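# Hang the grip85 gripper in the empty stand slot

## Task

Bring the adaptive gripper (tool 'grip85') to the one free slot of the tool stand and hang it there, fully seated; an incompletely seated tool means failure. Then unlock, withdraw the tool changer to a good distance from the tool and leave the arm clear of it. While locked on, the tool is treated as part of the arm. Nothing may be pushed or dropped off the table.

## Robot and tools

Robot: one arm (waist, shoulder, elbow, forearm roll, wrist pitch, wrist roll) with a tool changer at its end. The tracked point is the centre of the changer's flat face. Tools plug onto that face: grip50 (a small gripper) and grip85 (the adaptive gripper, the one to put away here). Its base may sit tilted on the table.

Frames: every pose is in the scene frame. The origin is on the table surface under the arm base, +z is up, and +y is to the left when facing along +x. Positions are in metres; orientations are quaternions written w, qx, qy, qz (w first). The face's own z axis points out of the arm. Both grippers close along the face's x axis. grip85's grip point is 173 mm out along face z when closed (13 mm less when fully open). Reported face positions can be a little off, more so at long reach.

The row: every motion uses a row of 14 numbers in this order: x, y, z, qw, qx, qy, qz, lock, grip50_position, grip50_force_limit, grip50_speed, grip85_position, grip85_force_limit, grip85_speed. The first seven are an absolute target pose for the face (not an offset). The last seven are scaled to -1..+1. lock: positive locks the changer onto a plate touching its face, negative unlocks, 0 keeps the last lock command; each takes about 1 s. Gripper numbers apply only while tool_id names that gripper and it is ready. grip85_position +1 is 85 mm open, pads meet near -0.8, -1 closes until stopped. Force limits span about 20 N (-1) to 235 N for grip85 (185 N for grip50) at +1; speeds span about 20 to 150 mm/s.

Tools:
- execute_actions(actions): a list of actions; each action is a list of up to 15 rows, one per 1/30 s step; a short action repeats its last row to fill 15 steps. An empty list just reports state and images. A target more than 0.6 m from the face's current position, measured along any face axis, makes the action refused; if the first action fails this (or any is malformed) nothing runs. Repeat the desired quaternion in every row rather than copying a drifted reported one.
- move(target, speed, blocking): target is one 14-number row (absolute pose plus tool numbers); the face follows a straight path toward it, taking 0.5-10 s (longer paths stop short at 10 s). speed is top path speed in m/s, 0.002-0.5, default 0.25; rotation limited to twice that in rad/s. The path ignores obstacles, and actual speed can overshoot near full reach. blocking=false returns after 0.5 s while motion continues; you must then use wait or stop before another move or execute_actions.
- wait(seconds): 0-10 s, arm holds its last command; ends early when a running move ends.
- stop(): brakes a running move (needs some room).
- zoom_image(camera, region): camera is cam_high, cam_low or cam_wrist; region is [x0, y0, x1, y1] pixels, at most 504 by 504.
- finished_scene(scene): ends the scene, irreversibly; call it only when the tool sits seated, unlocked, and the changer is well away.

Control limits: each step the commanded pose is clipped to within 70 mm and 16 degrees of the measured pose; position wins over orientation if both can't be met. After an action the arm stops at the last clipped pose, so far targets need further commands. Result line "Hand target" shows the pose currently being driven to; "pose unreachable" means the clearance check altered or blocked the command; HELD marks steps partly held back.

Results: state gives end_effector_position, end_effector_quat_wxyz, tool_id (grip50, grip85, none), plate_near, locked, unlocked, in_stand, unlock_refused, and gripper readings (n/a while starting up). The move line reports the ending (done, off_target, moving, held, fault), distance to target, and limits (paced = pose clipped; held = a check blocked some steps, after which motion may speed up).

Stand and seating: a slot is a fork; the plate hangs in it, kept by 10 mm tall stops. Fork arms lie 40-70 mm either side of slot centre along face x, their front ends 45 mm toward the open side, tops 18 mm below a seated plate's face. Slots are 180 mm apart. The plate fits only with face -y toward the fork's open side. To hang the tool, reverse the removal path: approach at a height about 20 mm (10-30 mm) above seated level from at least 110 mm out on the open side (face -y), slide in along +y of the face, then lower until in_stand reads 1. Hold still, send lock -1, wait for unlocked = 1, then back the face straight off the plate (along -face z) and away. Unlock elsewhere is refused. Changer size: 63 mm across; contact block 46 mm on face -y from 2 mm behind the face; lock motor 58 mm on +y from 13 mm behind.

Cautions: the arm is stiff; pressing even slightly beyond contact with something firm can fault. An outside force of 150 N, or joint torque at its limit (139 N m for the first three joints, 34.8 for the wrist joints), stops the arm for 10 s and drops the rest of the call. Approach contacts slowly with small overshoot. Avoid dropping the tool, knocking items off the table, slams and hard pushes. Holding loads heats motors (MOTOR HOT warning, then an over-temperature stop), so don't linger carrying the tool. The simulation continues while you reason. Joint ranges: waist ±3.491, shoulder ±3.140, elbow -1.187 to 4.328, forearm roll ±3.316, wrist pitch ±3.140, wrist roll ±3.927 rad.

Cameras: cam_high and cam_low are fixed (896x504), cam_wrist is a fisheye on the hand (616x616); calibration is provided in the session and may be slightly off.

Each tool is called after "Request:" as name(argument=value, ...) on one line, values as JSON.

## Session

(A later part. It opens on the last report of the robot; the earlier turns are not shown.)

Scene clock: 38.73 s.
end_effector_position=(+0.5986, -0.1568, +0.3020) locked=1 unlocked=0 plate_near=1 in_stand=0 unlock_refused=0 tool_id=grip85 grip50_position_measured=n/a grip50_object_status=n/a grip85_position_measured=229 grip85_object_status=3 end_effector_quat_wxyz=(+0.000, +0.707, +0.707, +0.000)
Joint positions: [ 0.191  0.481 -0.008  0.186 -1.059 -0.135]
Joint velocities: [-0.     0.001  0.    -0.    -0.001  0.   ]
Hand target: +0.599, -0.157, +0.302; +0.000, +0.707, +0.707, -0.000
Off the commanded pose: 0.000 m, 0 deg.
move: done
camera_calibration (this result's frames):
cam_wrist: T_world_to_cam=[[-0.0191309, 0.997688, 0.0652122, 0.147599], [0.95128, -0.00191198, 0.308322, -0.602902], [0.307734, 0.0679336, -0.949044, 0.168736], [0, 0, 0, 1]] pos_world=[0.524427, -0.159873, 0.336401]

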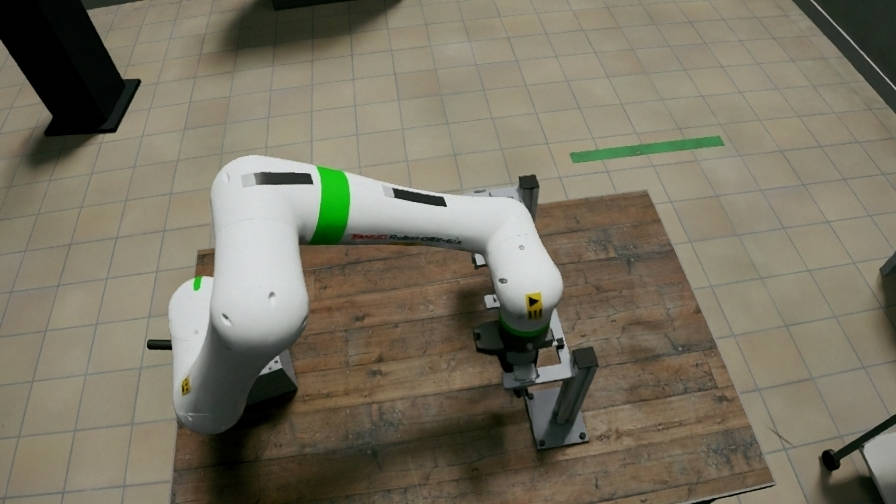

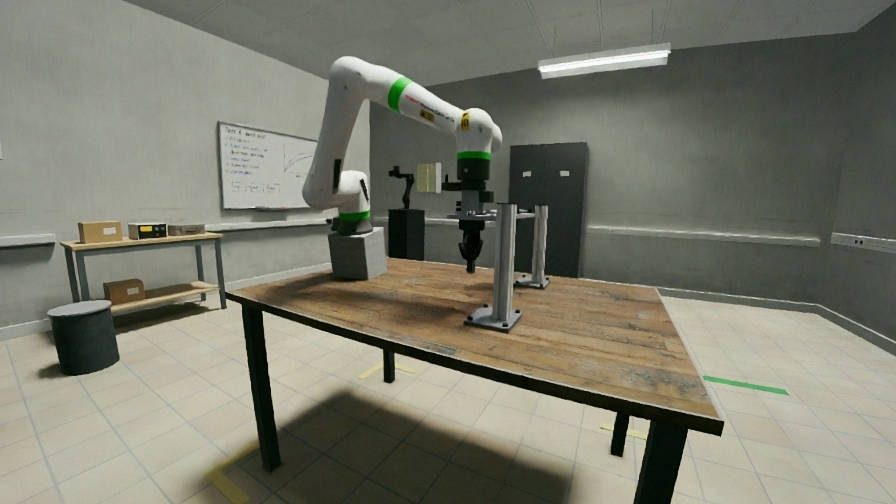

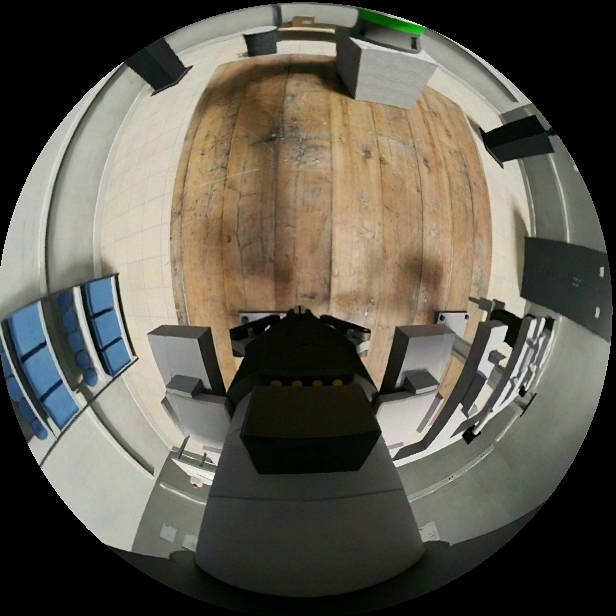

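Request:
move(target=[0.5986,-0.1568,0.3000,0,0.7071,0.7071,0,0,1,0,0,-0.8,0,1], speed=0.004)

Scene clock: 39.53 s.
end_effector_position=(+0.5986, -0.1568, +0.3000) locked=1 unlocked=0 plate_near=1 in_stand=1 unlock_refused=0 tool_id=grip85 grip50_position_measured=n/a grip50_object_status=n/a grip85_position_measured=229 grip85_object_status=3 end_effector_quat_wxyz=(+0.000, +0.707, +0.707, -0.000)
Joint positions: [ 0.19   0.484 -0.01   0.186 -1.055 -0.135]
Joint velocities: [ 0.     0.001  0.002 -0.001  0.002  0.   ]
Hand target: +0.599, -0.157, +0.300; +0.000, +0.707, +0.707, -0.000
Off the commanded pose: 0.000 m, 0 deg.
move: done
camera_calibration (this result's frames):
cam_wrist: T_world_to_cam=[[-0.0191081, 0.997687, 0.0652352, 0.147713], [0.951304, -0.00193557, 0.308249, -0.602256], [0.307662, 0.0679486, -0.949066, 0.166875], [0, 0, 0, 1]] pos_world=[0.52441, -0.159876, 0.334384]

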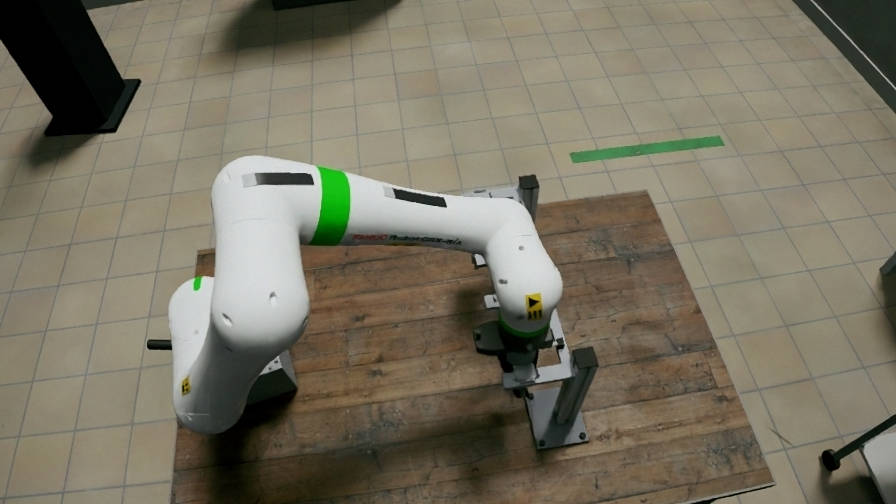

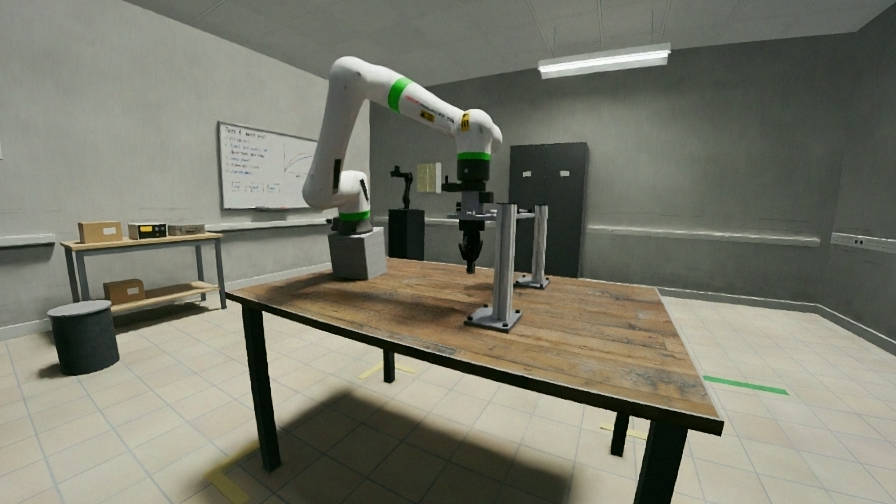

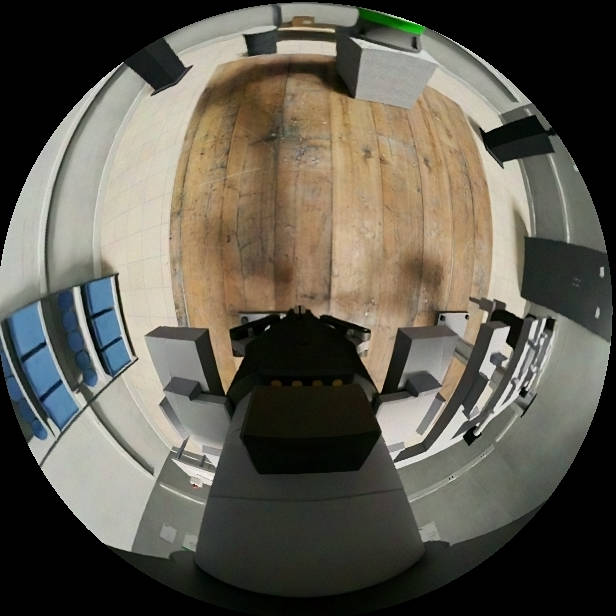

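Request:
execute_actions(actions=[[[0.5986,-0.1568,0.2998,0,0.7071,0.7071,0,-1,1,0,0,-0.8,0,1]],[[0.5986,-0.1568,0.2998,0,0.7071,0.7071,0,-1,1,0,0,-0.8,0,1]],[[0.5986,-0.1568,0.2998,0,0.7071,0.7071,0,-1,1,0,0,-0.8,0,1]]])

Scene clock: 41.10 s.
end_effector_position=(+0.5986, -0.1569, +0.2998) locked=0 unlocked=1 plate_near=1 in_stand=1 unlock_refused=0 tool_id=none grip50_position_measured=n/a grip50_object_status=n/a grip85_position_measured=n/a grip85_object_status=n/a end_effector_quat_wxyz=(-0.000, +0.707, +0.707, +0.000)
Joint positions: [ 0.19   0.484 -0.01   0.186 -1.055 -0.135]
Joint velocities: [ 0.    -0.001  0.002 -0.001  0.002  0.   ]
Hand target: +0.599, -0.157, +0.300; +0.000, +0.707, +0.707, -0.000
Off the commanded pose: 0.000 m, 0 deg.
Step readings (end_effector_position; steps 1 to 15: 1st action; 16 to 30: 2nd action; 31 to 45: 3rd action):
0: (+0.5986, -0.1568, +0.3000)
1: (+0.5986, -0.1568, +0.2999)
2: (+0.5986, -0.1568, +0.2997)
4: (+0.5985, -0.1568, +0.2997)
8: (+0.5985, -0.1568, +0.2996)
15: (+0.5984, -0.1568, +0.2996)
16: (+0.5984, -0.1568, +0.2996)
17: (+0.5984, -0.1568, +0.2996)
19: (+0.5985, -0.1568, +0.2996)
23: (+0.5985, -0.1568, +0.2996)
30: (+0.5985, -0.1568, +0.2997)
31: (+0.5986, -0.1568, +0.2998)
32: (+0.5986, -0.1568, +0.2998)
34: (+0.5986, -0.1569, +0.2998)
38: (+0.5986, -0.1569, +0.2998)
45: end_effector_position above
camera_calibration (this result's frames):
cam_wrist: T_world_to_cam=[[-0.0189989, 0.997687, 0.0652665, 0.147703], [0.951312, -0.00204744, 0.308222, -0.602192], [0.307643, 0.0679447, -0.949073, 0.166691], [0, 0, 0, 1]] pos_world=[0.524397, -0.15992, 0.334171]

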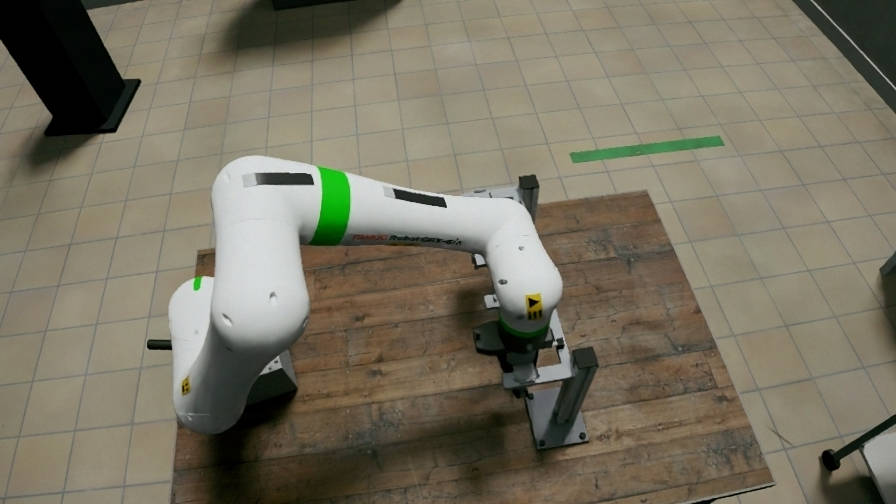

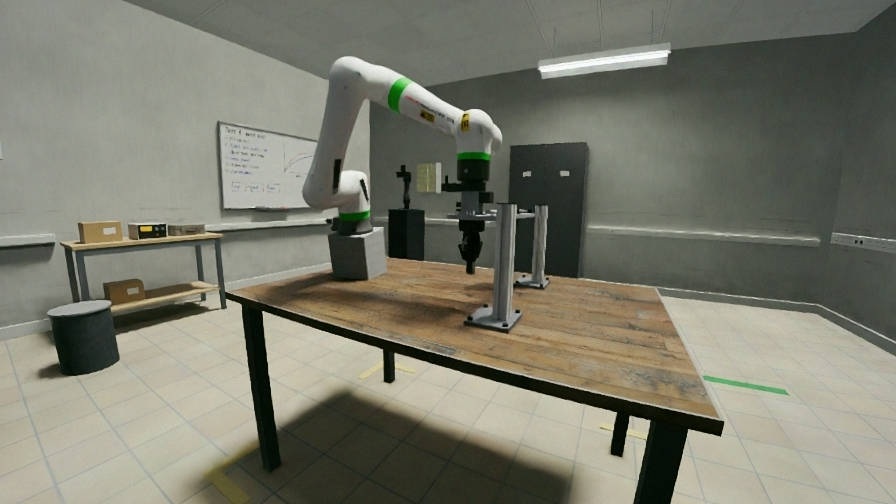

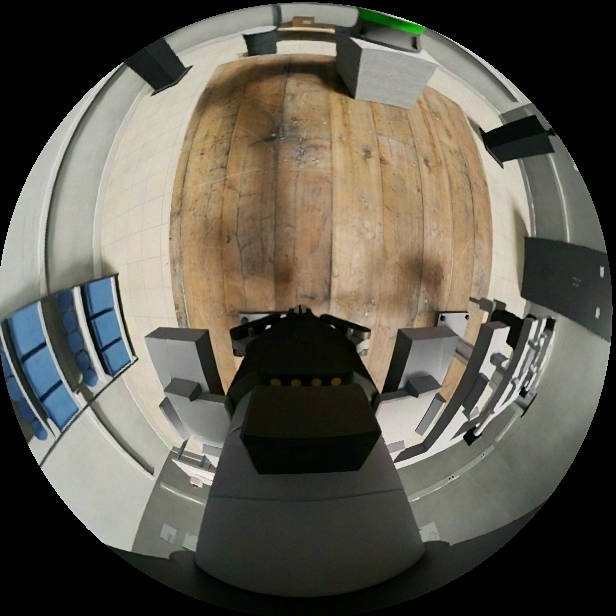

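Request:
move(target=[0.5986,-0.1568,0.325,0,0.7071,0.7071,0,0,1,0,0,-0.8,0,1], speed=0.06)

Request:
move(target=[0.48,-0.1568,0.52,0,0.7071,0.7071,0,0,1,0,0,-0.8,0,1], speed=0.4)

Request:
zoom_image(camera="cam_high", region=[460, 170, 620, 420])

Scene clock: 41.90 s.
end_effector_position=(+0.5987, -0.1568, +0.3250) locked=0 unlocked=1 plate_near=0 in_stand=0 unlock_refused=0 tool_id=none grip50_position_measured=n/a grip50_object_status=n/a grip85_position_measured=n/a grip85_object_status=n/a end_effector_quat_wxyz=(-0.000, +0.707, +0.707, +0.000)
Joint positions: [ 0.197  0.456  0.014  0.181 -1.106 -0.132]
Joint velocities: [ 0.     0.001  0.001  0.    -0.001  0.   ]
Hand target: +0.599, -0.157, +0.325; -0.000, +0.707, +0.707, +0.000
Off the commanded pose: 0.000 m, 0 deg.
move: done
camera_calibration (this result's frames):
cam_wrist: T_world_to_cam=[[-0.019196, 0.997678, 0.0653408, 0.146079], [0.951276, -0.00189045, 0.308334, -0.610079], [0.307742, 0.0680759, -0.949031, 0.190547], [0, 0, 0, 1]] pos_world=[0.524519, -0.159865, 0.359398]

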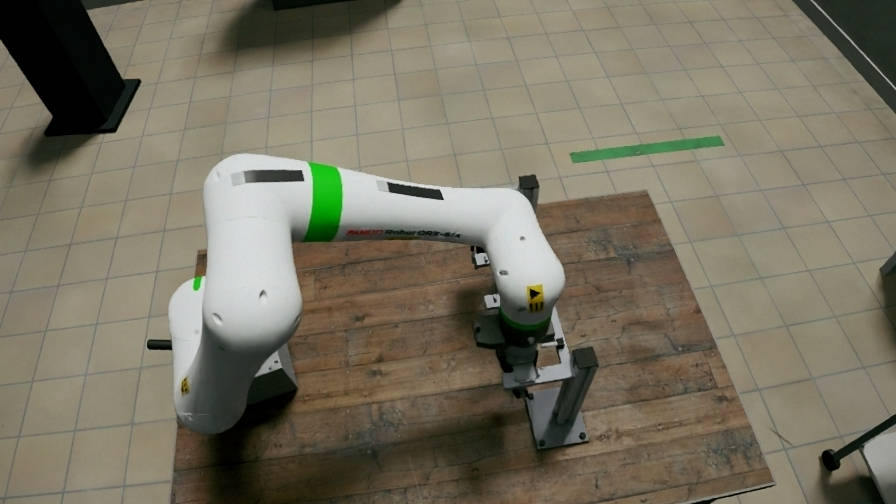

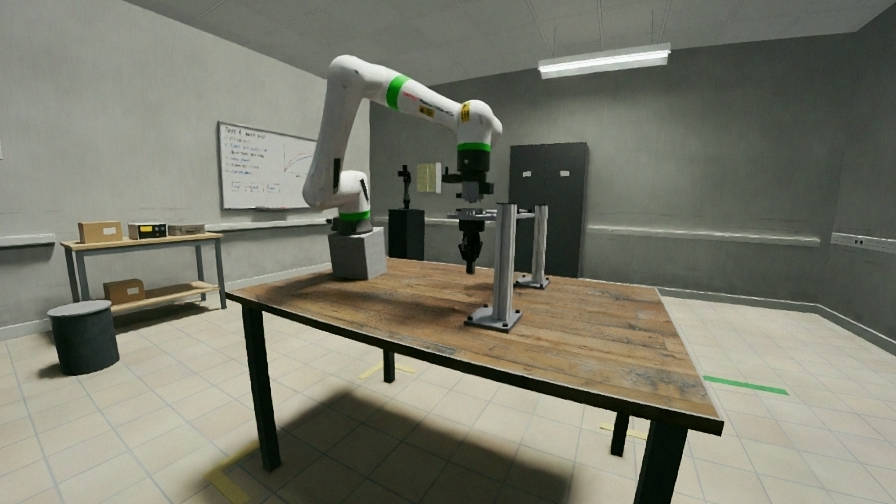

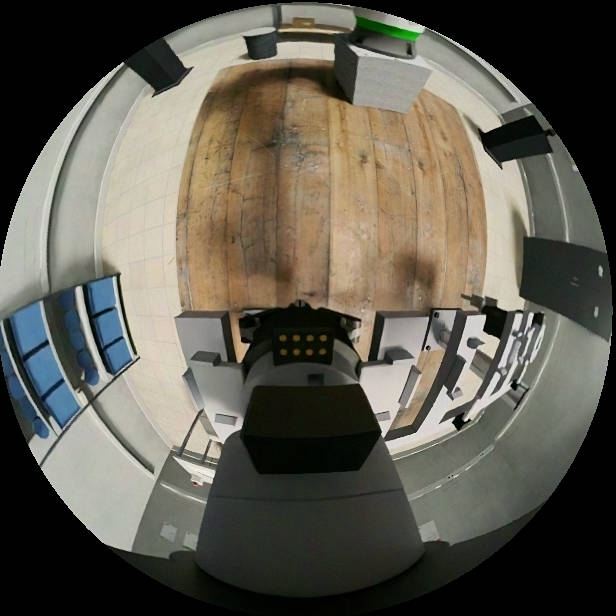

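Scene clock: 42.93 s.
end_effector_position=(+0.4807, -0.1563, +0.5199) locked=0 unlocked=1 plate_near=0 in_stand=0 unlock_refused=0 tool_id=none grip50_position_measured=n/a grip50_object_status=n/a grip85_position_measured=n/a grip85_object_status=n/a end_effector_quat_wxyz=(-0.000, +0.707, +0.707, -0.000)
Joint positions: [ 0.282  0.041 -0.047  0.165 -1.47  -0.151]
Joint velocities: [-0.    -0.001 -0.001 -0.    -0.     0.   ]
Hand target: +0.481, -0.156, +0.520; -0.000, +0.707, +0.707, -0.000
Off the commanded pose: 0.001 m, 0 deg.
move: done
camera_calibration (this result's frames):
cam_wrist: T_world_to_cam=[[-0.0200717, 0.997661, 0.0653354, 0.131028], [0.951447, -0.00101625, 0.307812, -0.557639], [0.307158, 0.0683414, -0.949201, 0.412205], [0, 0, 0, 1]] pos_world=[0.406581, -0.159459, 0.554353]

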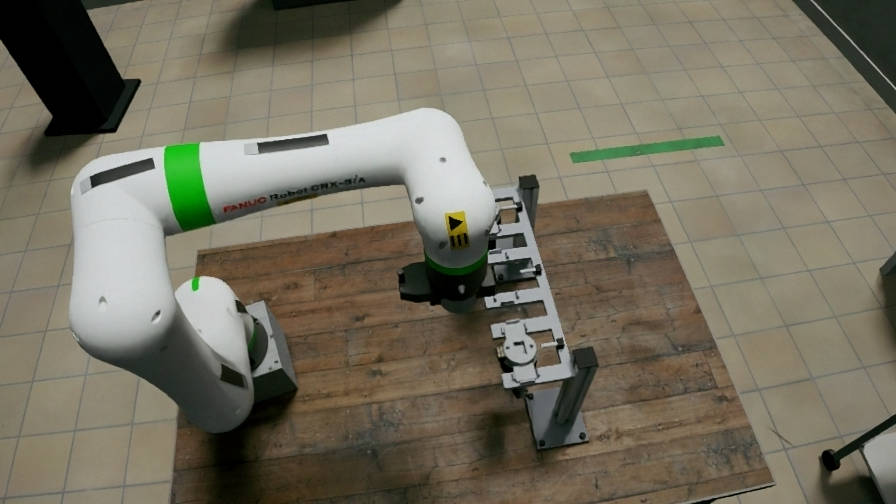

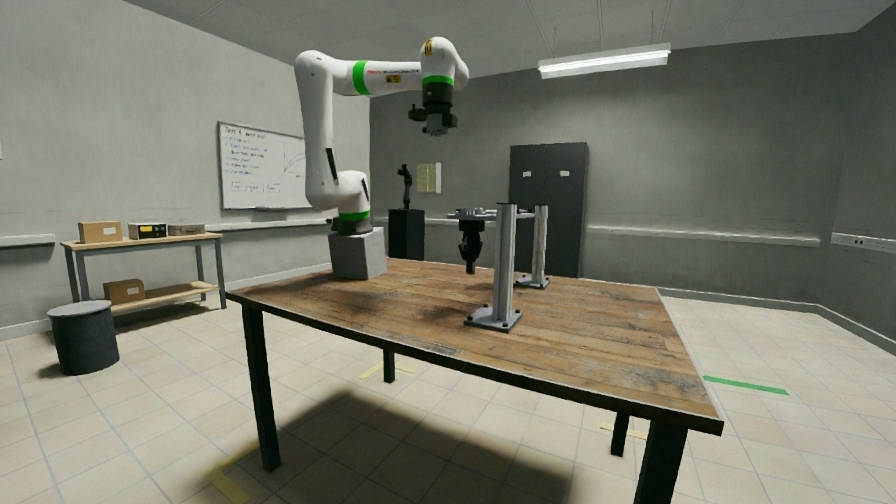

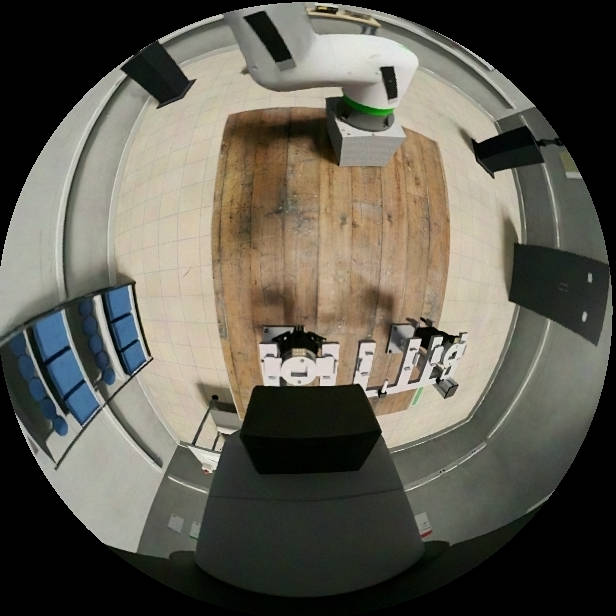

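Region (460, 170, 620, 420) of cam_high's 896x504 image, scaled by 2.016, with more detail than that image has; it fills the left 323 columns of this view, and the rest is white.

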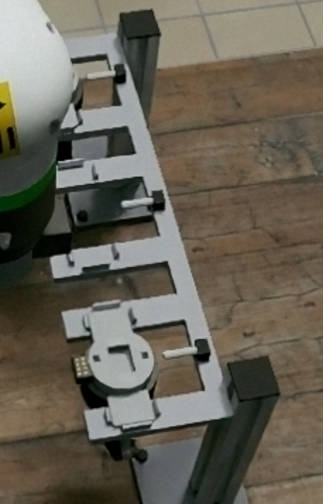

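Request:
finished_scene(scene=1)

The scene is finished: the task was done.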